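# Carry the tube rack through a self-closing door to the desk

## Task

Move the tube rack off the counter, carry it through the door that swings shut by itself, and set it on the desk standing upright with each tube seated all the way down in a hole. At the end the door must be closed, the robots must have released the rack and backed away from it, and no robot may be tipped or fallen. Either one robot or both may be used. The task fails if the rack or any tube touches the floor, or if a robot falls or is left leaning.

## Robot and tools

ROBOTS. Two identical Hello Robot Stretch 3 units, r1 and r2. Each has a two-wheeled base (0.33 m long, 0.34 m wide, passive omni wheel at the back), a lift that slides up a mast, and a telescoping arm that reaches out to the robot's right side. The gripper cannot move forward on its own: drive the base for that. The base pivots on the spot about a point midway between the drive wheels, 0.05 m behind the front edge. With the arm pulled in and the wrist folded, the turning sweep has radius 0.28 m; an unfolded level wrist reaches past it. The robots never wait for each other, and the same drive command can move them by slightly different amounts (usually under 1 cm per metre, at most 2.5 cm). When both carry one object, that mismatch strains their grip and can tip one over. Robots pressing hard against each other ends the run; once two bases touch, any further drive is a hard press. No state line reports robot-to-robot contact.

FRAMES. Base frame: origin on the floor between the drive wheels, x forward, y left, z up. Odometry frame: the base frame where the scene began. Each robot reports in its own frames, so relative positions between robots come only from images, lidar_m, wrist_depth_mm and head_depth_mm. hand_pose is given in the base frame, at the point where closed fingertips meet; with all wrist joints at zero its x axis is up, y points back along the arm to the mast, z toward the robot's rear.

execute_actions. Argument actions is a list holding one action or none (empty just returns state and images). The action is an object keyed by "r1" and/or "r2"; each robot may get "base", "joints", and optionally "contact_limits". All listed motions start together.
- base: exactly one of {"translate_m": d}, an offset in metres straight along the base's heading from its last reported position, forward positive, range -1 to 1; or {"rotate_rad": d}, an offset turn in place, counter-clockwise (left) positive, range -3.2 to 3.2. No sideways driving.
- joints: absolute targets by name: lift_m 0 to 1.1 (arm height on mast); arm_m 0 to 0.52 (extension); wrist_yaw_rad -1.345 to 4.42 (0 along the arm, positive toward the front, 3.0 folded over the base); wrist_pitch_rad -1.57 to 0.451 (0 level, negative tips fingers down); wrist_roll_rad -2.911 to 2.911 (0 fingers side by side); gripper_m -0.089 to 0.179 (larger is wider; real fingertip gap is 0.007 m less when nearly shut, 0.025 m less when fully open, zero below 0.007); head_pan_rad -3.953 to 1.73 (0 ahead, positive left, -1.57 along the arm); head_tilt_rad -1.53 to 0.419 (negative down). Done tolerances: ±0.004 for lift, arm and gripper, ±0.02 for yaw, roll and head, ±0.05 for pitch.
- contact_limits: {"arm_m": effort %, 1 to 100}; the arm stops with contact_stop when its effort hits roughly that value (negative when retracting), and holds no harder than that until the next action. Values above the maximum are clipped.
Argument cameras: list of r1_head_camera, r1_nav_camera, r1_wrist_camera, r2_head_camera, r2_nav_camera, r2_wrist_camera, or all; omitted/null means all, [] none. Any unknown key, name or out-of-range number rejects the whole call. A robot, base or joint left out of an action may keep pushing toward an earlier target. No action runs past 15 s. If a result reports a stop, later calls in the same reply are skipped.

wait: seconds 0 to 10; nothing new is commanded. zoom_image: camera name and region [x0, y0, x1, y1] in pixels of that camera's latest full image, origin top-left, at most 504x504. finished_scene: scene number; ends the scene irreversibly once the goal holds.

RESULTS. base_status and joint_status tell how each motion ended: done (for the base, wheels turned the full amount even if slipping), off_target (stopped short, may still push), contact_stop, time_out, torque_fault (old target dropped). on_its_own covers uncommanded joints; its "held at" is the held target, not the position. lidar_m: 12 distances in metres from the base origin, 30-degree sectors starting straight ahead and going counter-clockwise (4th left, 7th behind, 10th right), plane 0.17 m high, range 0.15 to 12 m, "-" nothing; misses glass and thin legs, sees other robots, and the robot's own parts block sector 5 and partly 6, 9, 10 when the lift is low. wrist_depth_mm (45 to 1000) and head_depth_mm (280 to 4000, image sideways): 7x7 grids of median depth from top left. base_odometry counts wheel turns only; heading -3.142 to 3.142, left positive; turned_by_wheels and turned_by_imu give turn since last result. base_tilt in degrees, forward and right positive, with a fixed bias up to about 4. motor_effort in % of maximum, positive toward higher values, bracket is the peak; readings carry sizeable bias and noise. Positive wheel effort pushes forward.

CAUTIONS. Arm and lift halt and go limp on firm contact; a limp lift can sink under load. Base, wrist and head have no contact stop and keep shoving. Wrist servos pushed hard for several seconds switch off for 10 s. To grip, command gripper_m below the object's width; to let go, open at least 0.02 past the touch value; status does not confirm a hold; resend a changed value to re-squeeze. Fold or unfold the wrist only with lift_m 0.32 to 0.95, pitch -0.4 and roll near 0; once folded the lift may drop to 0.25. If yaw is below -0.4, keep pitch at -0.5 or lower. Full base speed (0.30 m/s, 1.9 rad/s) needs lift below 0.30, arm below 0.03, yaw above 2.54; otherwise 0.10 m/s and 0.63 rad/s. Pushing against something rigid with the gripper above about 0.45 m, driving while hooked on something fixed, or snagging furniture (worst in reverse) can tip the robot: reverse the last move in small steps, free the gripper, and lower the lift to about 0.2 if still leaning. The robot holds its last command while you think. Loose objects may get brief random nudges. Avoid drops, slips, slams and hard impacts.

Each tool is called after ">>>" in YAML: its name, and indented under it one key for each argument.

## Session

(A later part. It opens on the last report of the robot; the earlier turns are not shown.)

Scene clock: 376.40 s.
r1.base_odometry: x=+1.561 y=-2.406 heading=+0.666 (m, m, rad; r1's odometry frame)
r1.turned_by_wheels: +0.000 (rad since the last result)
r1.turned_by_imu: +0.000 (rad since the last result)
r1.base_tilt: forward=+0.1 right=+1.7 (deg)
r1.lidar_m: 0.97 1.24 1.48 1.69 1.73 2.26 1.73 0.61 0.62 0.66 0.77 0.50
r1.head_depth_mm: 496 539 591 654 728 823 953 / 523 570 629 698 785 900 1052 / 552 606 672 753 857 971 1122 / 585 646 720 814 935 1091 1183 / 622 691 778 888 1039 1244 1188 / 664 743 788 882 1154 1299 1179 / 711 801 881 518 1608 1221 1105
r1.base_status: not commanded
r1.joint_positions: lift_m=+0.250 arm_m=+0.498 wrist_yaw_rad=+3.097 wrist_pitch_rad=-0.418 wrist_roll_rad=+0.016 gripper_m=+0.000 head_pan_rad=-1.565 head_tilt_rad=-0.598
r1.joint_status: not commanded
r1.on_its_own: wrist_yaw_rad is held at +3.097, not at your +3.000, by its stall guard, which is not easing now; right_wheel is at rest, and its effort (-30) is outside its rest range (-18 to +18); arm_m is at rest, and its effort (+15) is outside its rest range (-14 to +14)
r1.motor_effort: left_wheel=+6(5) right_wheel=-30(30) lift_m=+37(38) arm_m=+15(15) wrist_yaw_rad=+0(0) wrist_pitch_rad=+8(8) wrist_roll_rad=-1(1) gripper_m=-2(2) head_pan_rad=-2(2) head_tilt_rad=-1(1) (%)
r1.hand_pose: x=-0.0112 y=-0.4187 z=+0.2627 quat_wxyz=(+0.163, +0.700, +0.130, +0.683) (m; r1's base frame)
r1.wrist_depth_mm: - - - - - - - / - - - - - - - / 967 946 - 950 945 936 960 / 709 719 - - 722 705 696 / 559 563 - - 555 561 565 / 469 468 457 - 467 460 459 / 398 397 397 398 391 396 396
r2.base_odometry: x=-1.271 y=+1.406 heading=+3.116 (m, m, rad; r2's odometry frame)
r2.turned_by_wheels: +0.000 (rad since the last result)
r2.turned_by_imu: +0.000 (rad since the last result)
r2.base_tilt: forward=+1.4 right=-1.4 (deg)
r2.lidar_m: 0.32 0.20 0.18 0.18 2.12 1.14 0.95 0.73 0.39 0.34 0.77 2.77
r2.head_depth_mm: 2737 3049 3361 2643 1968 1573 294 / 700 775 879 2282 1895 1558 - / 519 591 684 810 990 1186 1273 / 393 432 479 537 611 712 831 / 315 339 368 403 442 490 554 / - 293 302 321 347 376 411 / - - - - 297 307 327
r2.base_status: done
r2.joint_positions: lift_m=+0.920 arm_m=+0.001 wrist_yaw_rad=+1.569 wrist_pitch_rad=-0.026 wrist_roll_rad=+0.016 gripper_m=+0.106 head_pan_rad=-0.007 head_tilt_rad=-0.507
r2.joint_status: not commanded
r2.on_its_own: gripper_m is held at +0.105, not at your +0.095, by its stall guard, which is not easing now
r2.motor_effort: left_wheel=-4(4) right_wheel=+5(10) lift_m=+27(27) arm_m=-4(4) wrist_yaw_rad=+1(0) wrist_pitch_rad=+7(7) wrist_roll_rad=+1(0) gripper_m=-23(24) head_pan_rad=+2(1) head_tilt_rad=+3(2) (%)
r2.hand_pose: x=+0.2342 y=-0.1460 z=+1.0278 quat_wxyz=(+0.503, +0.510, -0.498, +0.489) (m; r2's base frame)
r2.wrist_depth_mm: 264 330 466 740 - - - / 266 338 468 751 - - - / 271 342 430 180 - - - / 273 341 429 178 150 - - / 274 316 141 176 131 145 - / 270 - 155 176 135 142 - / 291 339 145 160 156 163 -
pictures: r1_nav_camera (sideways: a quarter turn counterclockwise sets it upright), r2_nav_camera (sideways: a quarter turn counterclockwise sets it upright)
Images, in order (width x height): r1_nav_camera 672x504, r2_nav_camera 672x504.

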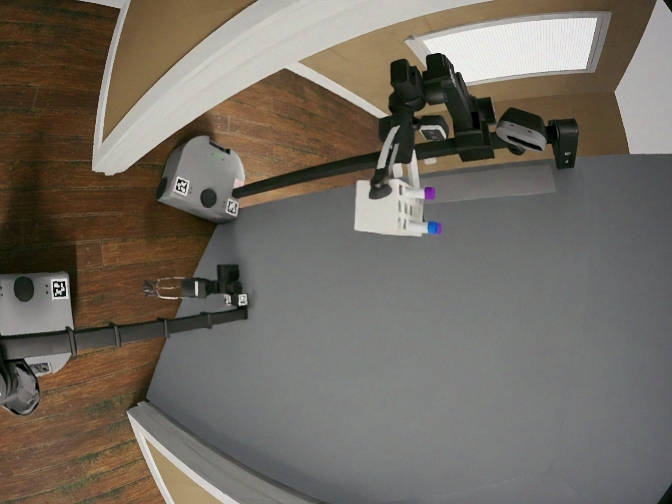

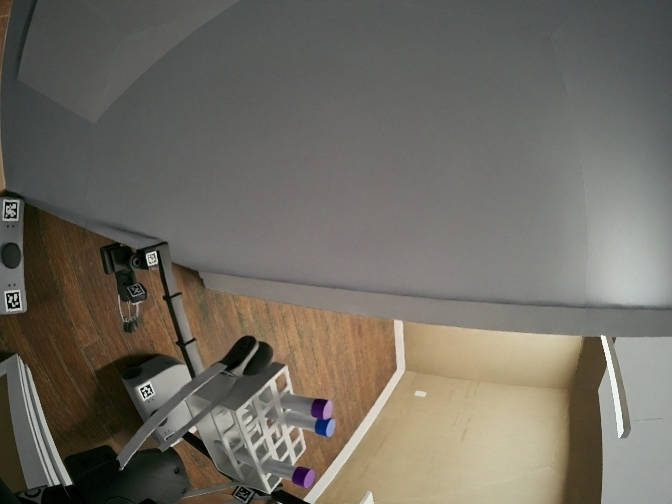

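>>> execute_actions:
  actions:
    - {"r1":{"joints":{"arm_m":0}},"r2":{"base":{"rotate_rad":-0.3}}}
  cameras: []

>>> execute_actions:
  actions:
    - {"r1":{"base":{"translate_m":-0.9}}}
  cameras: ["r2_nav_camera","r1_nav_camera"]

Scene clock: 381.70 s.
r1.base_odometry: x=+1.560 y=-2.406 heading=+0.665 (m, m, rad; r1's odometry frame)
r1.turned_by_wheels: -0.001 (rad since the last result)
r1.turned_by_imu: -0.002 (rad since the last result)
r1.base_tilt: forward=+0.1 right=+1.8 (deg)
r1.lidar_m: 0.97 1.23 1.48 1.70 1.73 2.24 1.74 0.61 0.62 0.65 0.77 0.50
r1.head_depth_mm: 492 536 588 650 724 821 951 / 519 566 623 694 783 897 1050 / 547 601 665 747 851 983 1136 / 578 638 713 807 930 1094 1186 / 615 684 767 880 1021 1224 1190 / 655 732 831 960 1137 1269 1183 / 701 775 840 561 1608 1230 1122
r1.base_status: not commanded
r1.joint_positions: lift_m=+0.250 arm_m=+0.000 wrist_yaw_rad=+3.097 wrist_pitch_rad=-0.418 wrist_roll_rad=+0.016 gripper_m=+0.000 head_pan_rad=-1.565 head_tilt_rad=-0.598
r1.joint_status: all done
r1.on_its_own: wrist_yaw_rad is held at +3.097, not at your +3.000, by its stall guard, which is not easing now
r1.motor_effort: left_wheel=-1(9) right_wheel=+0(36) lift_m=+37(38) arm_m=-3(14) wrist_yaw_rad=+0(0) wrist_pitch_rad=+8(8) wrist_roll_rad=-1(1) gripper_m=-3(3) head_pan_rad=-2(2) head_tilt_rad=-1(1) (%)
r1.hand_pose: x=-0.0112 y=+0.0788 z=+0.2627 quat_wxyz=(+0.163, +0.700, +0.130, +0.683) (m; r1's base frame)
r1.wrist_depth_mm: - - - - - - - / - - - - - - - / 999 937 - 942 942 961 959 / 710 715 - 703 703 701 691 / 558 572 554 597 558 554 551 / 463 499 - - 464 465 457 / - - - - 398 394 391
r2.base_odometry: x=-1.271 y=+1.406 heading=+2.817 (m, m, rad; r2's odometry frame)
r2.turned_by_wheels: -0.300 (rad since the last result)
r2.turned_by_imu: -0.304 (rad since the last result)
r2.base_tilt: forward=+1.3 right=-1.4 (deg)
r2.lidar_m: 0.62 0.24 0.18 0.17 0.18 1.50 1.01 0.95 0.52 0.34 0.36 0.77
r2.head_depth_mm: 2751 2917 3130 2606 1938 1091 294 / 3045 3286 3406 2613 1985 1565 - / 3123 3426 3584 2581 1961 1552 1298 / 2931 3219 3461 2624 1955 1561 1298 / 734 799 879 969 1057 1202 1238 / 609 626 645 663 683 702 722 / 439 449 460 468 478 488 495
r2.base_status: done
r2.joint_positions: lift_m=+0.920 arm_m=+0.001 wrist_yaw_rad=+1.569 wrist_pitch_rad=-0.026 wrist_roll_rad=+0.016 gripper_m=+0.106 head_pan_rad=-0.007 head_tilt_rad=-0.507
r2.joint_status: not commanded
r2.on_its_own: gripper_m is held at +0.105, not at your +0.095, by its stall guard, which is not easing now
r2.motor_effort: left_wheel=+6(22) right_wheel=-3(6) lift_m=+27(27) arm_m=-4(4) wrist_yaw_rad=+0(1) wrist_pitch_rad=+7(7) wrist_roll_rad=+0(0) gripper_m=-24(25) head_pan_rad=+2(1) head_tilt_rad=+2(2) (%)
r2.hand_pose: x=+0.2342 y=-0.1459 z=+1.0278 quat_wxyz=(+0.503, +0.510, -0.498, +0.489) (m; r2's base frame)
r2.wrist_depth_mm: 377 537 803 - - - - / 376 529 819 - - - - / 371 530 786 177 - - - / 375 534 794 178 150 - - / 375 475 141 176 131 144 - / 364 - 155 176 135 142 - / 373 503 145 160 156 163 -
pictures: none
No camera images: the call's "cameras" was empty. Leave "cameras" out to get every camera's image.

Scene clock: 386.40 s.
r1.base_odometry: x=+0.852 y=-2.961 heading=+0.665 (m, m, rad; r1's odometry frame)
r1.turned_by_wheels: +0.000 (rad since the last result)
r1.turned_by_imu: +0.004 (rad since the last result)
r1.base_tilt: forward=+0.0 right=+1.9 (deg)
r1.lidar_m: 1.34 2.07 1.24 1.63 1.67 1.75 1.65 0.59 0.41 0.38 0.39 0.49
r1.head_depth_mm: 297 331 373 427 500 602 760 / 295 328 369 421 492 591 741 / 292 324 364 416 484 579 721 / 291 320 360 410 476 567 704 / 290 317 355 404 469 556 687 / 288 314 351 398 460 546 672 / 287 310 347 393 454 537 657
r1.base_status: done
r1.joint_positions: lift_m=+0.250 arm_m=+0.000 wrist_yaw_rad=+3.097 wrist_pitch_rad=-0.418 wrist_roll_rad=+0.016 gripper_m=+0.000 head_pan_rad=-1.565 head_tilt_rad=-0.598
r1.joint_status: not commanded
r1.on_its_own: wrist_yaw_rad is held at +3.097, not at your +3.000, by its stall guard, which is not easing now
r1.motor_effort: left_wheel=-2(6) right_wheel=+1(7) lift_m=+37(38) arm_m=-3(3) wrist_yaw_rad=+0(0) wrist_pitch_rad=+8(8) wrist_roll_rad=-2(1) gripper_m=-3(2) head_pan_rad=-2(2) head_tilt_rad=-1(0) (%)
r1.hand_pose: x=-0.0112 y=+0.0788 z=+0.2627 quat_wxyz=(+0.163, +0.700, +0.130, +0.683) (m; r1's base frame)
r1.wrist_depth_mm: - - - - - - - / - - - - - - - / 968 951 - 969 948 935 963 / 726 703 - 703 694 723 693 / 560 561 554 583 554 560 554 / 467 502 - - 463 457 458 / - - - - 404 394 388
r2.base_odometry: x=-1.271 y=+1.406 heading=+2.817 (m, m, rad; r2's odometry frame)
r2.turned_by_wheels: +0.000 (rad since the last result)
r2.turned_by_imu: -0.001 (rad since the last result)
r2.base_tilt: forward=+1.4 right=-1.4 (deg)
r2.lidar_m: 0.62 0.24 0.18 0.17 0.18 1.49 1.01 0.95 0.51 0.34 0.37 2.09
r2.head_depth_mm: 2738 2921 3081 2625 1964 1564 293 / 3063 3318 3383 2579 1958 1572 - / 1344 3310 3609 2402 1858 1561 1306 / 2850 3226 3417 1756 1775 1554 1296 / 737 800 877 970 1056 1197 1238 / 609 626 644 664 684 702 721 / 439 449 459 468 478 488 495
r2.base_status: not commanded
r2.joint_positions: lift_m=+0.920 arm_m=+0.001 wrist_yaw_rad=+1.569 wrist_pitch_rad=-0.026 wrist_roll_rad=+0.016 gripper_m=+0.106 head_pan_rad=-0.007 head_tilt_rad=-0.507
r2.joint_status: not commanded
r2.on_its_own: gripper_m is held at +0.105, not at your +0.095, by its stall guard, which is not easing now
r2.motor_effort: left_wheel=+6(6) right_wheel=-3(3) lift_m=+27(27) arm_m=-4(4) wrist_yaw_rad=+0(1) wrist_pitch_rad=+7(7) wrist_roll_rad=+1(0) gripper_m=-24(23) head_pan_rad=+2(1) head_tilt_rad=+3(2) (%)
r2.hand_pose: x=+0.2342 y=-0.1459 z=+1.0278 quat_wxyz=(+0.503, +0.510, -0.498, +0.489) (m; r2's base frame)
r2.wrist_depth_mm: 374 532 806 - - - - / 376 537 819 - - - - / 376 543 781 178 - - - / 375 540 799 178 150 - - / 375 468 141 176 131 144 - / 365 - 155 176 135 142 - / 373 496 145 160 156 163 -
pictures: r1_nav_camera (sideways: a quarter turn counterclockwise sets it upright), r2_nav_camera (sideways: a quarter turn counterclockwise sets it upright)
Images, in order (width x height): r1_nav_camera 672x504, r2_nav_camera 672x504.

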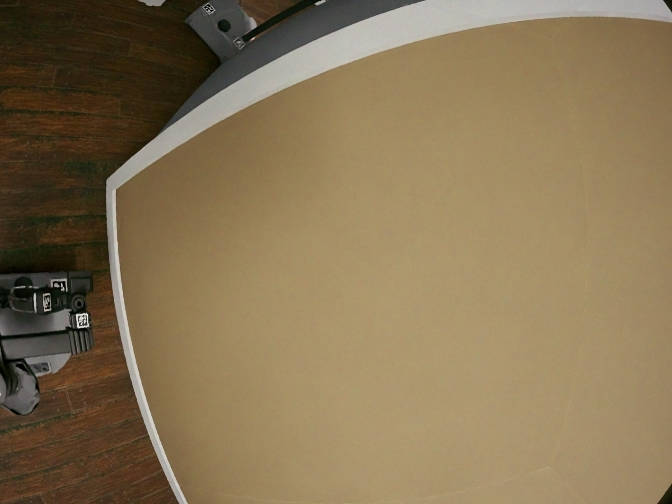

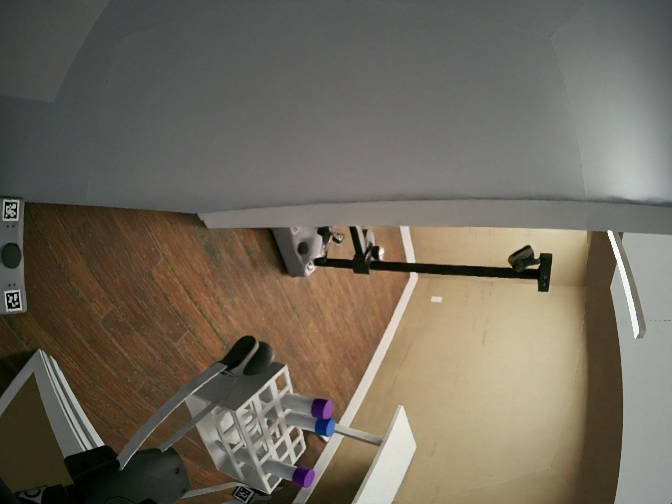

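>>> execute_actions:
  actions:
    - {"r2":{"base":{"rotate_rad":-0.4}}}
  cameras: []

>>> execute_actions:
  actions:
    - {"r2":{"base":{"translate_m":0.3}}}
  cameras: ["r2_nav_camera"]

Scene clock: 388.87 s.
r1.base_odometry: x=+0.852 y=-2.961 heading=+0.665 (m, m, rad; r1's odometry frame)
r1.turned_by_wheels: +0.000 (rad since the last result)
r1.turned_by_imu: +0.000 (rad since the last result)
r1.base_tilt: forward=+0.3 right=+1.9 (deg)
r1.lidar_m: 1.34 2.06 1.24 1.63 1.67 1.75 1.65 0.59 0.40 0.38 0.39 0.49
r1.head_depth_mm: 297 331 373 428 500 603 759 / 295 328 369 421 492 590 740 / 292 324 364 416 484 579 720 / 291 321 359 410 475 567 707 / 290 317 355 404 468 557 687 / 288 314 351 399 461 546 673 / 287 310 347 393 455 537 658
r1.base_status: not commanded
r1.joint_positions: lift_m=+0.250 arm_m=+0.000 wrist_yaw_rad=+3.097 wrist_pitch_rad=-0.418 wrist_roll_rad=+0.016 gripper_m=+0.000 head_pan_rad=-1.565 head_tilt_rad=-0.598
r1.joint_status: not commanded
r1.on_its_own: wrist_yaw_rad is held at +3.097, not at your +3.000, by its stall guard, which is not easing now
r1.motor_effort: left_wheel=-1(1) right_wheel=+1(1) lift_m=+37(37) arm_m=-3(3) wrist_yaw_rad=+0(0) wrist_pitch_rad=+8(8) wrist_roll_rad=-1(1) gripper_m=-2(2) head_pan_rad=-2(2) head_tilt_rad=-1(1) (%)
r1.hand_pose: x=-0.0112 y=+0.0788 z=+0.2627 quat_wxyz=(+0.163, +0.700, +0.130, +0.683) (m; r1's base frame)
r1.wrist_depth_mm: - - - - - - - / - - - - - - - / 955 953 - 948 943 948 991 / 722 715 - 705 704 689 704 / 560 560 561 583 557 562 558 / 468 501 - - 458 462 461 / - - - - 398 395 390
r2.base_odometry: x=-1.271 y=+1.406 heading=+2.417 (m, m, rad; r2's odometry frame)
r2.turned_by_wheels: -0.399 (rad since the last result)
r2.turned_by_imu: -0.399 (rad since the last result)
r2.base_tilt: forward=+1.3 right=-1.3 (deg)
r2.lidar_m: 2.08 0.48 0.25 0.21 0.21 2.30 1.31 0.97 0.95 0.45 0.34 2.47
r2.head_depth_mm: 2155 2321 2120 2612 1957 1567 293 / 2275 2465 2602 2383 1957 1570 - / 2441 2637 2862 2597 1943 1565 1299 / 2551 2800 3088 2598 1954 1557 1299 / 2755 3051 3338 2562 1944 1553 1300 / 2961 3335 3620 2546 1812 1563 1292 / 3036 3213 3356 1656 1693 1559 1263
r2.base_status: done
r2.joint_positions: lift_m=+0.920 arm_m=+0.001 wrist_yaw_rad=+1.569 wrist_pitch_rad=-0.026 wrist_roll_rad=+0.016 gripper_m=+0.106 head_pan_rad=-0.007 head_tilt_rad=-0.507
r2.joint_status: not commanded
r2.on_its_own: gripper_m is held at +0.105, not at your +0.095, by its stall guard, which is not easing now; right_wheel is at rest, and its effort (-20) is outside its rest range (-18 to +18)
r2.motor_effort: left_wheel=+8(17) right_wheel=-20(24) lift_m=+27(27) arm_m=-4(4) wrist_yaw_rad=+0(0) wrist_pitch_rad=+7(7) wrist_roll_rad=+0(0) gripper_m=-23(24) head_pan_rad=+3(2) head_tilt_rad=+2(3) (%)
r2.hand_pose: x=+0.2342 y=-0.1459 z=+1.0278 quat_wxyz=(+0.503, +0.510, -0.498, +0.489) (m; r2's base frame)
r2.wrist_depth_mm: 697 - - - - - - / 710 - - - - - - / 724 - - 177 - - - / 749 - - 178 150 - - / 728 - 141 176 131 144 198 / 715 - 156 176 135 142 178 / 722 - 145 160 155 163 203
pictures: none
No camera images: the call's "cameras" was empty. Leave "cameras" out to get every camera's image.

Scene clock: 392.87 s.
r1.base_odometry: x=+0.852 y=-2.961 heading=+0.665 (m, m, rad; r1's odometry frame)
r1.turned_by_wheels: +0.000 (rad since the last result)
r1.turned_by_imu: +0.000 (rad since the last result)
r1.base_tilt: forward=+0.2 right=+1.9 (deg)
r1.lidar_m: 1.34 2.07 1.24 1.63 1.66 1.75 1.65 0.59 0.40 0.38 0.39 0.49
r1.head_depth_mm: 297 331 373 428 501 602 762 / 294 328 369 421 491 591 742 / 292 324 364 416 484 580 721 / 291 321 359 410 476 567 704 / 290 317 355 404 468 557 688 / 288 314 351 398 461 546 673 / 287 310 347 393 453 537 657
r1.base_status: not commanded
r1.joint_positions: lift_m=+0.250 arm_m=+0.000 wrist_yaw_rad=+3.097 wrist_pitch_rad=-0.418 wrist_roll_rad=+0.016 gripper_m=+0.000 head_pan_rad=-1.565 head_tilt_rad=-0.598
r1.joint_status: not commanded
r1.on_its_own: wrist_yaw_rad is held at +3.097, not at your +3.000, by its stall guard, which is not easing now
r1.motor_effort: left_wheel=-1(1) right_wheel=+1(1) lift_m=+38(37) arm_m=-3(3) wrist_yaw_rad=+0(1) wrist_pitch_rad=+8(8) wrist_roll_rad=-1(1) gripper_m=-3(3) head_pan_rad=-2(2) head_tilt_rad=-1(1) (%)
r1.hand_pose: x=-0.0112 y=+0.0788 z=+0.2627 quat_wxyz=(+0.163, +0.700, +0.130, +0.683) (m; r1's base frame)
r1.wrist_depth_mm: - - - - - - - / - - - - - - - / 974 978 - 955 965 937 948 / 705 698 - 723 695 702 694 / 555 567 568 581 554 552 561 / 471 509 - - 458 459 455 / - - - - 402 394 390
r2.base_odometry: x=-1.496 y=+1.604 heading=+2.418 (m, m, rad; r2's odometry frame)
r2.turned_by_wheels: +0.001 (rad since the last result)
r2.turned_by_imu: +0.000 (rad since the last result)
r2.base_tilt: forward=+1.4 right=-1.3 (deg)
r2.lidar_m: 1.81 0.64 0.31 0.23 0.23 0.24 0.34 1.14 0.29 0.30 1.64 1.80
r2.head_depth_mm: 1940 2091 1716 2370 1959 1563 294 / 2056 2236 2337 2515 1963 1564 - / 2171 2347 2607 2592 1930 1567 1307 / 2301 2542 2819 2579 1949 1561 1294 / 2457 2732 3019 2579 1944 1550 1299 / 2662 2918 3290 2590 1940 1549 1295 / 2786 3065 3275 2444 1535 1458 1289
r2.base_status: done
r2.joint_positions: lift_m=+0.920 arm_m=+0.001 wrist_yaw_rad=+1.569 wrist_pitch_rad=-0.026 wrist_roll_rad=+0.016 gripper_m=+0.106 head_pan_rad=-0.007 head_tilt_rad=-0.507
r2.joint_status: not commanded
r2.on_its_own: gripper_m is held at +0.105, not at your +0.095, by its stall guard, which is not easing now; right_wheel is at rest, and its effort (-28) is outside its rest range (-18 to +18)
r2.motor_effort: left_wheel=+8(13) right_wheel=-28(27) lift_m=+27(27) arm_m=-4(4) wrist_yaw_rad=+1(0) wrist_pitch_rad=+7(7) wrist_roll_rad=+0(0) gripper_m=-24(24) head_pan_rad=+2(2) head_tilt_rad=+2(2) (%)
r2.hand_pose: x=+0.2342 y=-0.1459 z=+1.0278 quat_wxyz=(+0.503, +0.510, -0.498, +0.489) (m; r2's base frame)
r2.wrist_depth_mm: - - - - - - - / - - - - - - - / - - - 179 - - - / - - - 177 150 - - / - - 141 175 131 144 - / - - 155 175 135 141 - / - - 145 160 156 163 -
pictures: r2_nav_camera (sideways: a quarter turn counterclockwise sets it upright)
Images, in order (width x height): r2_nav_camera 672x504.

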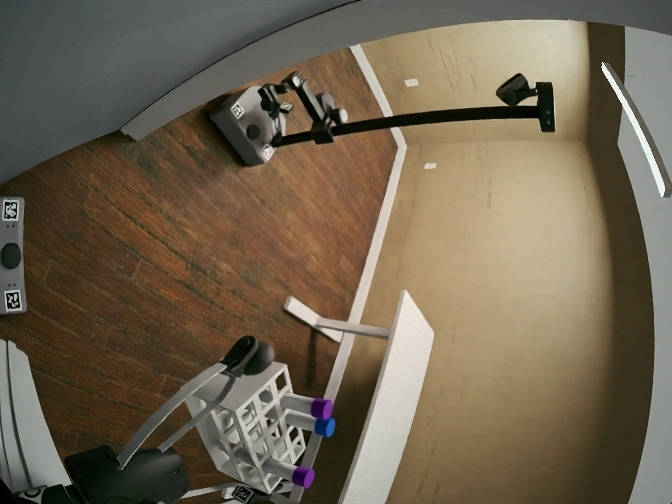

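Continue.

>>> execute_actions:
  actions:
    - {"r2":{"base":{"translate_m":0.6}}}
  cameras: ["r2_nav_camera","r2_head_camera"]

Scene clock: 400.20 s.
r1.base_odometry: x=+0.852 y=-2.961 heading=+0.665 (m, m, rad; r1's odometry frame)
r1.turned_by_wheels: +0.000 (rad since the last result)
r1.turned_by_imu: +0.000 (rad since the last result)
r1.base_tilt: forward=+0.3 right=+1.9 (deg)
r1.lidar_m: 0.61 2.07 1.24 1.63 1.66 1.74 1.65 0.59 0.41 0.38 0.39 0.49
r1.head_depth_mm: 298 331 373 428 501 603 760 / 295 328 368 421 493 591 741 / 292 324 364 415 484 579 722 / 291 320 359 409 476 568 705 / 290 317 355 404 467 557 690 / 288 314 351 399 461 547 672 / 287 310 347 394 454 536 657
r1.base_status: not commanded
r1.joint_positions: lift_m=+0.250 arm_m=+0.000 wrist_yaw_rad=+3.097 wrist_pitch_rad=-0.418 wrist_roll_rad=+0.016 gripper_m=+0.000 head_pan_rad=-1.565 head_tilt_rad=-0.598
r1.joint_status: not commanded
r1.on_its_own: wrist_yaw_rad is held at +3.097, not at your +3.000, by its stall guard, which is not easing now
r1.motor_effort: left_wheel=-1(1) right_wheel=+1(1) lift_m=+38(37) arm_m=-3(3) wrist_yaw_rad=+1(0) wrist_pitch_rad=+8(8) wrist_roll_rad=-1(1) gripper_m=-3(3) head_pan_rad=-2(2) head_tilt_rad=-1(1) (%)
r1.hand_pose: x=-0.0112 y=+0.0788 z=+0.2627 quat_wxyz=(+0.163, +0.700, +0.130, +0.683) (m; r1's base frame)
r1.wrist_depth_mm: - - - - - - - / - - - - - - - / 961 977 - 919 935 942 971 / 700 705 - 707 708 716 701 / 562 551 555 587 563 559 556 / 462 496 - - 458 463 459 / - - - - 402 393 390
r2.base_odometry: x=-1.945 y=+2.001 heading=+2.418 (m, m, rad; r2's odometry frame)
r2.turned_by_wheels: +0.000 (rad since the last result)
r2.turned_by_imu: -0.001 (rad since the last result)
r2.base_tilt: forward=+1.3 right=-1.3 (deg)
r2.lidar_m: 1.80 0.75 0.65 0.44 0.41 0.40 0.41 0.58 1.43 1.49 1.61 1.23
r2.head_depth_mm: 1480 1596 1739 1155 1821 1520 294 / 1556 1690 1833 1997 1960 1578 - / 1655 1809 1975 2169 1941 1560 1306 / 1770 1925 2115 2319 1940 1559 1308 / 1870 2065 2318 2461 1942 1542 1293 / 2025 2249 2550 2567 1949 1556 1298 / 2170 2445 2782 2562 1943 1557 1299
r2.base_status: done
r2.joint_positions: lift_m=+0.920 arm_m=+0.001 wrist_yaw_rad=+1.569 wrist_pitch_rad=-0.026 wrist_roll_rad=+0.016 gripper_m=+0.106 head_pan_rad=-0.007 head_tilt_rad=-0.507
r2.joint_status: not commanded
r2.on_its_own: gripper_m is held at +0.105, not at your +0.095, by its stall guard, which is not easing now
r2.motor_effort: left_wheel=+2(10) right_wheel=-5(21) lift_m=+27(27) arm_m=-4(4) wrist_yaw_rad=+1(1) wrist_pitch_rad=+7(7) wrist_roll_rad=+1(0) gripper_m=-24(23) head_pan_rad=+2(2) head_tilt_rad=+3(2) (%)
r2.hand_pose: x=+0.2342 y=-0.1459 z=+1.0278 quat_wxyz=(+0.503, +0.510, -0.498, +0.489) (m; r2's base frame)
r2.wrist_depth_mm: - - - - - - - / - - - - - - - / - - - 178 - - - / - - - 178 150 - - / - - 142 175 131 144 - / - - 154 177 135 141 723 / - - 145 160 156 163 -
pictures: r2_head_camera (sideways: a quarter turn clockwise sets it upright), r2_nav_camera (sideways: a quarter turn counterclockwise sets it upright)
Images, in order (width x height): r2_head_camera 896x504, r2_nav_camera 672x504.

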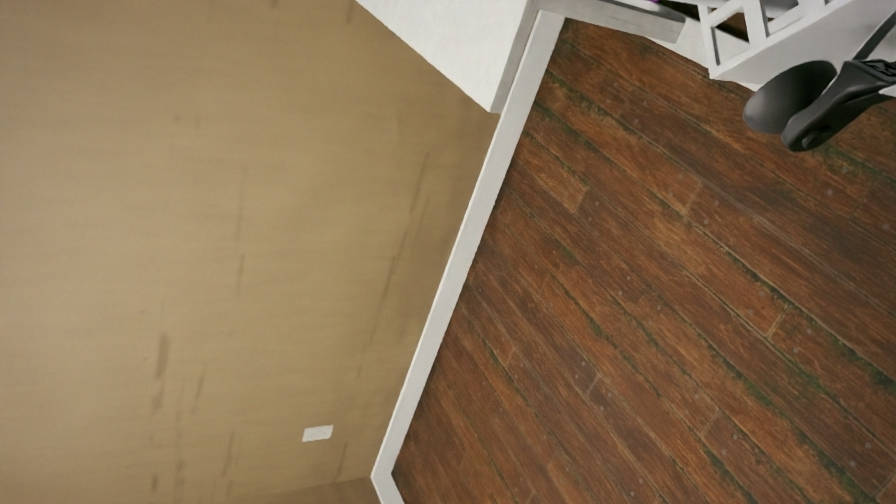

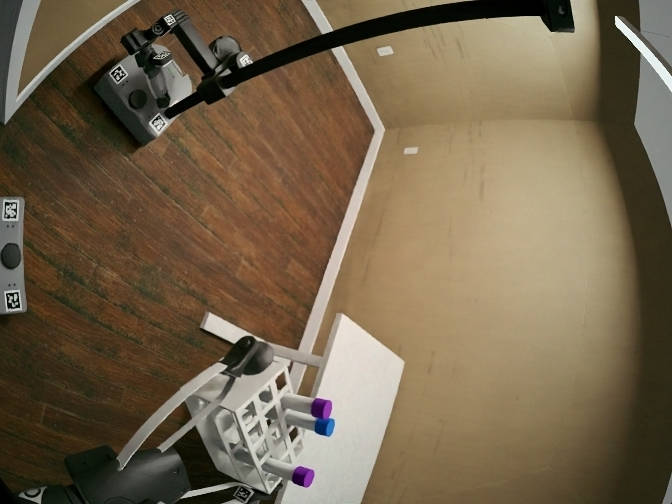

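>>> execute_actions:
  actions:
    - {"r2":{"base":{"rotate_rad":-0.9},"joints":{"head_tilt_rad":-0.8}}}
  cameras: ["r2_nav_camera"]

Scene clock: 402.93 s.
r1.base_odometry: x=+0.852 y=-2.961 heading=+0.665 (m, m, rad; r1's odometry frame)
r1.turned_by_wheels: +0.000 (rad since the last result)
r1.turned_by_imu: +0.000 (rad since the last result)
r1.base_tilt: forward=+0.2 right=+1.8 (deg)
r1.lidar_m: 0.52 2.07 1.24 1.63 1.67 1.74 1.64 0.59 0.41 0.38 0.39 0.49
r1.head_depth_mm: 297 331 374 428 500 603 760 / 294 328 369 422 492 590 742 / 292 324 364 415 483 578 719 / 291 321 359 409 474 568 705 / 290 317 355 404 469 557 687 / 288 313 352 399 461 547 671 / 287 310 347 393 454 538 657
r1.base_status: not commanded
r1.joint_positions: lift_m=+0.250 arm_m=+0.000 wrist_yaw_rad=+3.097 wrist_pitch_rad=-0.418 wrist_roll_rad=+0.016 gripper_m=+0.000 head_pan_rad=-1.565 head_tilt_rad=-0.598
r1.joint_status: not commanded
r1.on_its_own: wrist_yaw_rad is held at +3.097, not at your +3.000, by its stall guard, which is not easing now
r1.motor_effort: left_wheel=-1(1) right_wheel=+1(1) lift_m=+38(37) arm_m=-3(3) wrist_yaw_rad=+0(0) wrist_pitch_rad=+8(8) wrist_roll_rad=-1(1) gripper_m=-2(3) head_pan_rad=-2(2) head_tilt_rad=-1(1) (%)
r1.hand_pose: x=-0.0112 y=+0.0788 z=+0.2627 quat_wxyz=(+0.163, +0.700, +0.130, +0.683) (m; r1's base frame)
r1.wrist_depth_mm: - - - - - - - / - - - - - - - / 956 962 - 959 946 938 945 / 709 713 - 708 716 705 696 / 557 565 564 586 549 564 561 / 467 503 - - 466 469 457 / - - - - 402 394 390
r2.base_odometry: x=-1.945 y=+2.001 heading=+1.519 (m, m, rad; r2's odometry frame)
r2.turned_by_wheels: -0.900 (rad since the last result)
r2.turned_by_imu: -0.912 (rad since the last result)
r2.base_tilt: forward=+1.4 right=-1.3 (deg)
r2.lidar_m: 1.72 1.23 1.90 0.65 0.66 0.44 0.40 0.40 0.44 0.68 1.43 1.59
r2.head_depth_mm: 1644 1222 1991 1778 304 318 1151 / 1611 1213 2096 1791 1436 1313 1145 / 1590 1232 2099 1780 1504 1309 1156 / 1538 1215 2039 1771 1506 1314 1150 / 1521 1224 1987 1779 1501 1313 1144 / 1469 1220 1988 1775 1500 1315 1151 / 1444 1221 1053 1681 1486 1302 1156
r2.base_status: done
r2.joint_positions: lift_m=+0.920 arm_m=+0.001 wrist_yaw_rad=+1.569 wrist_pitch_rad=-0.026 wrist_roll_rad=+0.016 gripper_m=+0.106 head_pan_rad=-0.007 head_tilt_rad=-0.790
r2.joint_status: all done
r2.on_its_own: gripper_m is held at +0.105, not at your +0.095, by its stall guard, which is not easing now
r2.motor_effort: left_wheel=+3(6) right_wheel=-6(11) lift_m=+27(27) arm_m=-4(4) wrist_yaw_rad=+0(0) wrist_pitch_rad=+7(7) wrist_roll_rad=+0(0) gripper_m=-25(24) head_pan_rad=+2(2) head_tilt_rad=-4(22) (%)
r2.hand_pose: x=+0.2342 y=-0.1459 z=+1.0278 quat_wxyz=(+0.503, +0.510, -0.498, +0.489) (m; r2's base frame)
r2.wrist_depth_mm: - - - - - - - / - - - - - - - / - - - 178 - - - / - - - 178 148 - - / - - 142 176 131 144 - / 850 - 155 177 135 142 - / - - 145 160 156 163 -
pictures: r2_nav_camera (sideways: a quarter turn counterclockwise sets it upright)
Images, in order (width x height): r2_nav_camera 672x504.

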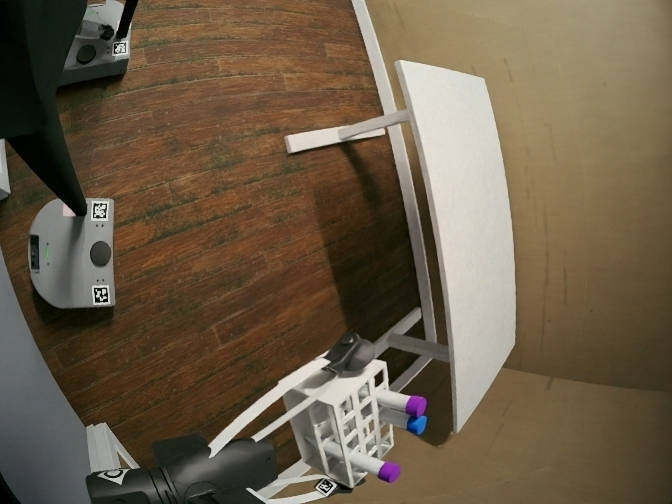

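>>> execute_actions:
  actions:
    - {"r2":{"base":{"rotate_rad":0.15}}}
  cameras: []

>>> execute_actions:
  actions:
    - {"r2":{"base":{"translate_m":0.75}}}
  cameras: ["r2_nav_camera"]

Scene clock: 404.83 s.
r1.base_odometry: x=+0.852 y=-2.961 heading=+0.665 (m, m, rad; r1's odometry frame)
r1.turned_by_wheels: +0.000 (rad since the last result)
r1.turned_by_imu: +0.000 (rad since the last result)
r1.base_tilt: forward=+0.2 right=+1.9 (deg)
r1.lidar_m: 0.53 2.06 1.24 1.63 1.66 1.75 1.65 0.59 0.40 0.38 0.39 0.49
r1.head_depth_mm: 297 331 374 428 500 603 761 / 295 327 369 421 492 589 739 / 292 324 364 416 484 579 721 / 291 320 359 410 476 568 706 / 290 317 355 404 468 556 688 / 288 313 351 399 461 547 673 / 287 310 347 393 453 535 656
r1.base_status: not commanded
r1.joint_positions: lift_m=+0.250 arm_m=+0.000 wrist_yaw_rad=+3.097 wrist_pitch_rad=-0.418 wrist_roll_rad=+0.016 gripper_m=+0.000 head_pan_rad=-1.565 head_tilt_rad=-0.598
r1.joint_status: not commanded
r1.on_its_own: wrist_yaw_rad is held at +3.097, not at your +3.000, by its stall guard, which is not easing now
r1.motor_effort: left_wheel=-1(1) right_wheel=+1(1) lift_m=+37(37) arm_m=-3(3) wrist_yaw_rad=+0(0) wrist_pitch_rad=+8(8) wrist_roll_rad=-1(1) gripper_m=-2(3) head_pan_rad=-2(2) head_tilt_rad=-1(1) (%)
r1.hand_pose: x=-0.0112 y=+0.0788 z=+0.2627 quat_wxyz=(+0.163, +0.700, +0.130, +0.683) (m; r1's base frame)
r1.wrist_depth_mm: - - - - - - - / - - - - - - - / 947 987 - 926 962 970 941 / 725 691 - 703 713 693 706 / 555 568 566 580 556 556 552 / 466 496 - - 465 464 461 / - - - - 401 395 394
r2.base_odometry: x=-1.945 y=+2.001 heading=+1.668 (m, m, rad; r2's odometry frame)
r2.turned_by_wheels: +0.150 (rad since the last result)
r2.turned_by_imu: +0.152 (rad since the last result)
r2.base_tilt: forward=+1.4 right=-1.3 (deg)
r2.lidar_m: 1.71 1.23 2.07 0.65 0.56 0.44 0.39 0.40 0.48 0.70 1.43 1.62
r2.head_depth_mm: 1548 1226 2053 1786 304 318 1151 / 1532 1218 2058 1767 1430 1312 1147 / 1533 1220 2061 1772 1494 1298 1148 / 1497 1213 1980 1772 1526 1300 1150 / 1482 1217 1988 1793 1505 1304 1155 / 1465 1217 1414 1705 1499 1302 1155 / 1466 1226 1049 1770 1501 1305 1155
r2.base_status: done
r2.joint_positions: lift_m=+0.920 arm_m=+0.001 wrist_yaw_rad=+1.569 wrist_pitch_rad=-0.026 wrist_roll_rad=+0.016 gripper_m=+0.106 head_pan_rad=-0.007 head_tilt_rad=-0.790
r2.joint_status: not commanded
r2.on_its_own: gripper_m is held at +0.105, not at your +0.095, by its stall guard, which is not easing now
r2.motor_effort: left_wheel=-2(5) right_wheel=+5(8) lift_m=+27(27) arm_m=-4(4) wrist_yaw_rad=+0(0) wrist_pitch_rad=+7(7) wrist_roll_rad=+0(1) gripper_m=-23(24) head_pan_rad=+2(2) head_tilt_rad=-5(5) (%)
r2.hand_pose: x=+0.2342 y=-0.1459 z=+1.0278 quat_wxyz=(+0.503, +0.510, -0.498, +0.489) (m; r2's base frame)
r2.wrist_depth_mm: - - - - - - - / - - - - - - - / - - - 178 - - - / - - - 178 150 - - / - - 141 175 131 144 - / - - 155 177 135 141 - / - - 145 160 156 163 -
pictures: none
No camera images: the call's "cameras" was empty. Leave "cameras" out to get every camera's image.

Scene clock: 413.33 s.
r1.base_odometry: x=+0.852 y=-2.961 heading=+0.665 (m, m, rad; r1's odometry frame)
r1.turned_by_wheels: +0.000 (rad since the last result)
r1.turned_by_imu: +0.000 (rad since the last result)
r1.base_tilt: forward=+0.1 right=+2.0 (deg)
r1.lidar_m: 1.34 1.02 0.89 1.63 1.67 1.74 1.65 0.59 0.41 0.38 0.39 0.49
r1.head_depth_mm: 298 331 374 427 500 603 762 / 295 328 369 422 492 590 740 / 292 324 364 415 484 579 723 / 291 320 359 410 475 567 704 / 290 317 356 404 468 557 685 / 288 313 351 398 461 546 672 / 287 310 347 393 454 537 657
r1.base_status: not commanded
r1.joint_positions: lift_m=+0.250 arm_m=+0.000 wrist_yaw_rad=+3.097 wrist_pitch_rad=-0.418 wrist_roll_rad=+0.016 gripper_m=+0.000 head_pan_rad=-1.565 head_tilt_rad=-0.598
r1.joint_status: not commanded
r1.on_its_own: wrist_yaw_rad is held at +3.097, not at your +3.000, by its stall guard, which is not easing now
r1.motor_effort: left_wheel=-1(1) right_wheel=+1(1) lift_m=+38(37) arm_m=-3(3) wrist_yaw_rad=+1(0) wrist_pitch_rad=+8(8) wrist_roll_rad=-1(1) gripper_m=-3(3) head_pan_rad=-2(2) head_tilt_rad=-1(1) (%)
r1.hand_pose: x=-0.0112 y=+0.0788 z=+0.2627 quat_wxyz=(+0.163, +0.700, +0.130, +0.683) (m; r1's base frame)
r1.wrist_depth_mm: - - - - - - - / - - - - - - 781 / 982 955 - 945 950 872 656 / 702 704 - 722 705 714 676 / 557 552 568 579 554 557 554 / 457 493 - - 455 460 465 / - - - - 400 396 396
r2.base_odometry: x=-2.018 y=+2.748 heading=+1.668 (m, m, rad; r2's odometry frame)
r2.turned_by_wheels: +0.000 (rad since the last result)
r2.turned_by_imu: -0.001 (rad since the last result)
r2.base_tilt: forward=+1.4 right=-1.3 (deg)
r2.lidar_m: 0.98 0.58 0.59 2.27 1.00 1.02 1.13 1.13 1.27 1.29 1.03 1.09
r2.head_depth_mm: 891 1028 944 779 303 318 531 / 876 1012 953 781 632 572 531 / 863 999 952 778 660 574 522 / 854 978 953 775 659 574 513 / 841 965 947 778 660 572 505 / 827 945 947 779 659 573 505 / 818 932 950 779 659 573 503
r2.base_status: done
r2.joint_positions: lift_m=+0.920 arm_m=+0.001 wrist_yaw_rad=+1.569 wrist_pitch_rad=-0.026 wrist_roll_rad=+0.016 gripper_m=+0.106 head_pan_rad=-0.007 head_tilt_rad=-0.790
r2.joint_status: not commanded
r2.on_its_own: gripper_m is held at +0.105, not at your +0.095, by its stall guard, which is not easing now
r2.motor_effort: left_wheel=-3(3) right_wheel=+4(10) lift_m=+27(27) arm_m=-4(4) wrist_yaw_rad=+0(1) wrist_pitch_rad=+7(7) wrist_roll_rad=+0(0) gripper_m=-25(23) head_pan_rad=+2(3) head_tilt_rad=-5(5) (%)
r2.hand_pose: x=+0.2342 y=-0.1459 z=+1.0278 quat_wxyz=(+0.503, +0.510, -0.498, +0.489) (m; r2's base frame)
r2.wrist_depth_mm: 794 826 853 896 907 989 - / 813 854 881 923 925 - - / 841 870 897 178 961 - - / 867 932 925 178 150 - - / 910 919 141 177 131 144 - / 754 - 155 176 135 142 733 / 574 546 145 160 156 163 532
pictures: r2_nav_camera (sideways: a quarter turn counterclockwise sets it upright)
Images, in order (width x height): r2_nav_camera 672x504.

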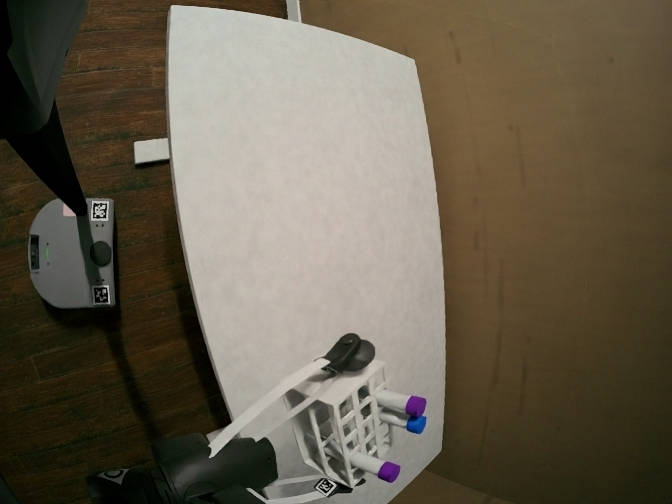

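>>> execute_actions:
  actions:
    - {"r2":{"base":{"translate_m":0.2}}}
  cameras: []

>>> execute_actions:
  actions:
    - {"r2":{"joints":{"lift_m":0.76}}}
  cameras: ["r2_nav_camera","r2_wrist_camera"]

Scene clock: 416.90 s.
r1.base_odometry: x=+0.852 y=-2.961 heading=+0.665 (m, m, rad; r1's odometry frame)
r1.turned_by_wheels: +0.000 (rad since the last result)
r1.turned_by_imu: +0.000 (rad since the last result)
r1.base_tilt: forward=+0.0 right=+1.8 (deg)
r1.lidar_m: 1.34 2.07 1.04 1.63 1.66 1.74 1.64 0.59 0.40 0.38 0.39 0.49
r1.head_depth_mm: 298 332 373 427 500 602 759 / 295 328 369 422 492 590 739 / 292 324 364 416 484 579 722 / 291 320 360 409 476 567 702 / 290 317 355 404 468 555 688 / 288 313 351 398 460 547 672 / 287 310 346 393 453 536 656
r1.base_status: not commanded
r1.joint_positions: lift_m=+0.250 arm_m=+0.000 wrist_yaw_rad=+3.097 wrist_pitch_rad=-0.418 wrist_roll_rad=+0.016 gripper_m=+0.000 head_pan_rad=-1.565 head_tilt_rad=-0.598
r1.joint_status: not commanded
r1.on_its_own: wrist_yaw_rad is held at +3.097, not at your +3.000, by its stall guard, which is not easing now
r1.motor_effort: left_wheel=-1(1) right_wheel=+1(1) lift_m=+38(37) arm_m=-3(3) wrist_yaw_rad=+1(0) wrist_pitch_rad=+8(8) wrist_roll_rad=-1(1) gripper_m=-3(3) head_pan_rad=-2(2) head_tilt_rad=-1(1) (%)
r1.hand_pose: x=-0.0112 y=+0.0788 z=+0.2627 quat_wxyz=(+0.163, +0.700, +0.130, +0.683) (m; r1's base frame)
r1.wrist_depth_mm: - - - - - - - / - - - - - - 860 / 961 974 - 952 942 913 774 / 705 705 - 702 709 701 698 / 559 562 557 582 550 564 548 / 464 506 - - 464 460 463 / - - - - 406 396 394
r2.base_odometry: x=-2.038 y=+2.946 heading=+1.669 (m, m, rad; r2's odometry frame)
r2.turned_by_wheels: +0.001 (rad since the last result)
r2.turned_by_imu: +0.079 (rad since the last result)
r2.base_tilt: forward=+1.4 right=-1.4 (deg)
r2.lidar_m: 0.79 0.81 0.46 2.22 1.13 1.15 1.31 1.30 1.35 1.26 0.92 0.86
r2.head_depth_mm: 691 798 895 776 301 318 504 / 687 794 890 779 633 571 506 / 682 786 892 776 658 574 506 / 675 778 893 778 659 573 505 / 673 772 882 779 659 571 505 / 665 767 879 775 658 573 506 / 664 761 867 778 659 570 504
r2.base_status: translate_m off_target (by the wheels' count: +0.1998 of +0.2000)
r2.joint_positions: lift_m=+0.920 arm_m=+0.000 wrist_yaw_rad=+1.570 wrist_pitch_rad=-0.029 wrist_roll_rad=+0.016 gripper_m=+0.106 head_pan_rad=-0.006 head_tilt_rad=-0.794
r2.joint_status: not commanded
r2.on_its_own: gripper_m is held at +0.105, not at your +0.095, by its stall guard, which is not easing now; left_wheel is at rest, and its effort (+29) is outside its rest range (-18 to +18)
r2.motor_effort: left_wheel=+29(43) right_wheel=+2(20) lift_m=+25(27) arm_m=-3(4) wrist_yaw_rad=+0(1) wrist_pitch_rad=+8(8) wrist_roll_rad=+0(0) gripper_m=-24(24) head_pan_rad=+2(2) head_tilt_rad=-3(5) (%)
r2.hand_pose: x=+0.2341 y=-0.1457 z=+1.0271 quat_wxyz=(+0.504, +0.511, -0.497, +0.488) (m; r2's base frame)
r2.wrist_depth_mm: 652 667 674 707 709 731 732 / 678 694 698 704 730 749 763 / 699 699 729 731 136 769 796 / 722 738 761 179 151 790 840 / 731 745 156 175 133 144 850 / 777 - 156 171 133 141 720 / 584 548 140 161 156 163 527
pictures: none
No camera images: the call's "cameras" was empty. Leave "cameras" out to get every camera's image.

Scene clock: 419.20 s.
r1.base_odometry: x=+0.852 y=-2.961 heading=+0.665 (m, m, rad; r1's odometry frame)
r1.turned_by_wheels: +0.000 (rad since the last result)
r1.turned_by_imu: +0.000 (rad since the last result)
r1.base_tilt: forward=+0.3 right=+1.8 (deg)
r1.lidar_m: 1.34 2.07 1.04 1.63 1.67 1.74 1.65 0.59 0.41 0.38 0.39 0.49
r1.head_depth_mm: 298 331 374 428 500 604 759 / 295 328 369 421 493 590 739 / 292 324 364 416 484 578 722 / 291 320 359 410 476 567 705 / 290 317 355 404 468 556 686 / 288 314 351 398 460 546 672 / 287 310 347 392 453 538 656
r1.base_status: not commanded
r1.joint_positions: lift_m=+0.250 arm_m=+0.000 wrist_yaw_rad=+3.097 wrist_pitch_rad=-0.418 wrist_roll_rad=+0.016 gripper_m=+0.000 head_pan_rad=-1.565 head_tilt_rad=-0.598
r1.joint_status: not commanded
r1.on_its_own: wrist_yaw_rad is held at +3.097, not at your +3.000, by its stall guard, which is not easing now
r1.motor_effort: left_wheel=-1(1) right_wheel=+1(1) lift_m=+38(37) arm_m=-3(3) wrist_yaw_rad=+0(0) wrist_pitch_rad=+8(8) wrist_roll_rad=-1(1) gripper_m=-2(4) head_pan_rad=-2(2) head_tilt_rad=-1(1) (%)
r1.hand_pose: x=-0.0112 y=+0.0788 z=+0.2627 quat_wxyz=(+0.163, +0.700, +0.130, +0.683) (m; r1's base frame)
r1.wrist_depth_mm: - - - - - - - / - - - - - - 845 / 949 961 - 943 959 881 786 / 704 697 - 708 710 694 700 / 557 564 569 592 555 557 549 / 464 496 - - 464 460 457 / - - - - 398 392 392
r2.base_odometry: x=-2.038 y=+2.946 heading=+1.669 (m, m, rad; r2's odometry frame)
r2.turned_by_wheels: +0.000 (rad since the last result)
r2.turned_by_imu: +0.000 (rad since the last result)
r2.base_tilt: forward=+1.3 right=-1.4 (deg)
r2.lidar_m: 0.79 0.81 0.46 2.22 1.13 1.15 1.31 1.30 1.35 1.25 0.92 0.86
r2.head_depth_mm: 691 797 894 777 659 417 480 / 687 794 893 776 659 430 497 / 684 786 892 779 658 570 505 / 679 775 893 780 660 571 504 / 675 773 884 778 659 571 505 / 671 771 877 776 658 572 505 / 664 765 870 777 659 573 504
r2.base_status: not commanded
r2.joint_positions: lift_m=+0.760 arm_m=+0.000 wrist_yaw_rad=+1.570 wrist_pitch_rad=-0.029 wrist_roll_rad=+0.016 gripper_m=+0.106 head_pan_rad=-0.006 head_tilt_rad=-0.794
r2.joint_status: all done
r2.on_its_own: gripper_m is held at +0.105, not at your +0.095, by its stall guard, which is not easing now; left_wheel is at rest, and its effort (+30) is outside its rest range (-18 to +18)
r2.motor_effort: left_wheel=+30(29) right_wheel=+2(2) lift_m=+21(22) arm_m=-3(3) wrist_yaw_rad=+1(1) wrist_pitch_rad=+8(8) wrist_roll_rad=+0(1) gripper_m=-24(24) head_pan_rad=+2(2) head_tilt_rad=-3(3) (%)
r2.hand_pose: x=+0.2341 y=-0.1457 z=+0.8673 quat_wxyz=(+0.504, +0.511, -0.497, +0.488) (m; r2's base frame)
r2.wrist_depth_mm: 651 666 682 697 711 708 749 / 679 689 709 730 709 745 777 / 697 714 715 755 743 785 786 / 719 744 746 179 151 810 826 / 596 660 155 176 133 144 565 / 435 - 156 171 133 142 415 / 325 309 141 162 156 163 303
pictures: r2_nav_camera (sideways: a quarter turn counterclockwise sets it upright), r2_wrist_camera
Images, in order (width x height): r2_nav_camera 672x504, r2_wrist_camera 644x364.

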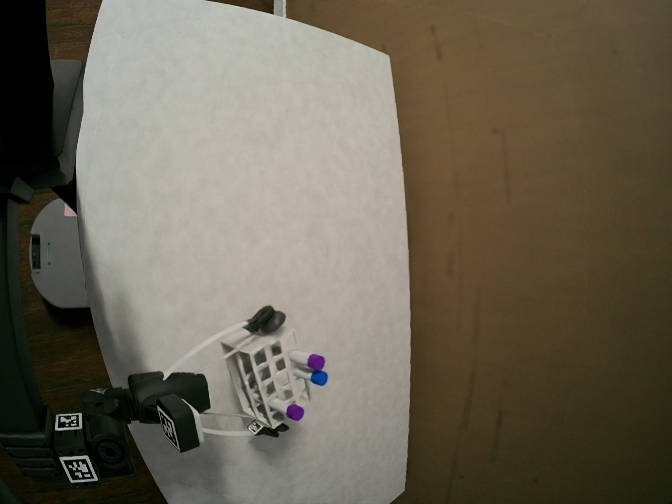

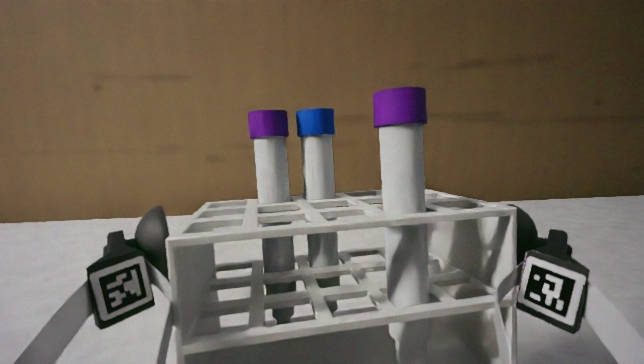

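>>> execute_actions:
  actions:
    - {"r2":{"base":{"translate_m":-0.02},"joints":{"lift_m":0.66}}}
  cameras: ["r2_wrist_camera"]

Scene clock: 421.43 s.
r1.base_odometry: x=+0.852 y=-2.961 heading=+0.665 (m, m, rad; r1's odometry frame)
r1.turned_by_wheels: +0.000 (rad since the last result)
r1.turned_by_imu: +0.000 (rad since the last result)
r1.base_tilt: forward=+0.1 right=+2.0 (deg)
r1.lidar_m: 1.34 2.07 1.02 1.63 1.67 1.75 1.64 0.59 0.40 0.38 0.39 0.49
r1.head_depth_mm: 297 332 373 427 501 603 759 / 295 328 369 421 492 591 740 / 292 324 364 415 484 579 722 / 291 321 359 410 476 567 703 / 290 317 355 404 468 556 688 / 288 314 351 398 461 547 671 / 287 310 347 393 454 535 657
r1.base_status: not commanded
r1.joint_positions: lift_m=+0.250 arm_m=+0.000 wrist_yaw_rad=+3.097 wrist_pitch_rad=-0.418 wrist_roll_rad=+0.016 gripper_m=+0.000 head_pan_rad=-1.565 head_tilt_rad=-0.598
r1.joint_status: not commanded
r1.on_its_own: wrist_yaw_rad is held at +3.097, not at your +3.000, by its stall guard, which is not easing now
r1.motor_effort: left_wheel=-1(1) right_wheel=+1(1) lift_m=+38(37) arm_m=-3(3) wrist_yaw_rad=+1(0) wrist_pitch_rad=+8(7) wrist_roll_rad=-1(1) gripper_m=-3(2) head_pan_rad=-2(2) head_tilt_rad=-1(1) (%)
r1.hand_pose: x=-0.0112 y=+0.0788 z=+0.2627 quat_wxyz=(+0.163, +0.700, +0.130, +0.683) (m; r1's base frame)
r1.wrist_depth_mm: - - - - - - - / - - - - - - 846 / 956 952 - 956 932 879 759 / 701 688 - 709 706 706 686 / 574 555 553 578 562 560 560 / 463 505 - - 466 458 459 / - - - - 398 400 393
r2.base_odometry: x=-2.036 y=+2.927 heading=+1.669 (m, m, rad; r2's odometry frame)
r2.turned_by_wheels: +0.000 (rad since the last result)
r2.turned_by_imu: -0.001 (rad since the last result)
r2.base_tilt: forward=+1.4 right=-1.4 (deg)
r2.lidar_m: 0.81 0.82 0.47 2.26 1.12 1.15 1.29 1.28 1.35 1.26 0.92 0.87
r2.head_depth_mm: 708 815 915 774 658 503 488 / 702 811 908 776 658 539 484 / 701 804 899 775 658 573 505 / 694 799 893 775 658 573 504 / 689 793 891 776 658 571 503 / 684 785 899 775 660 570 505 / 680 779 888 775 657 570 504
r2.base_status: done
r2.joint_positions: lift_m=+0.660 arm_m=+0.000 wrist_yaw_rad=+1.570 wrist_pitch_rad=-0.025 wrist_roll_rad=+0.016 gripper_m=+0.106 head_pan_rad=-0.006 head_tilt_rad=-0.794
r2.joint_status: all done
r2.on_its_own: gripper_m is held at +0.105, not at your +0.095, by its stall guard, which is not easing now
r2.motor_effort: left_wheel=+0(24) right_wheel=+0(9) lift_m=+20(18) arm_m=-3(3) wrist_yaw_rad=-1(1) wrist_pitch_rad=+7(8) wrist_roll_rad=+1(0) gripper_m=-25(24) head_pan_rad=+2(2) head_tilt_rad=-3(3) (%)
r2.hand_pose: x=+0.2342 y=-0.1457 z=+0.7683 quat_wxyz=(+0.503, +0.510, -0.497, +0.489) (m; r2's base frame)
r2.wrist_depth_mm: 680 681 695 715 730 731 765 / 685 705 728 734 768 769 790 / 718 733 736 170 121 807 812 / 553 545 421 169 141 507 504 / 324 338 130 174 127 133 304 / 241 - 153 177 132 142 222 / 172 168 145 160 154 157 163
pictures: r2_wrist_camera
Images, in order (width x height): r2_wrist_camera 644x364.

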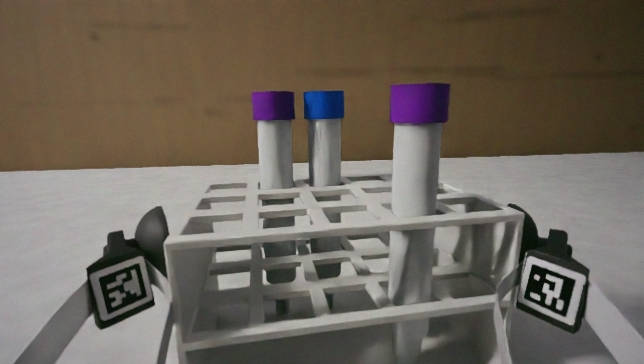

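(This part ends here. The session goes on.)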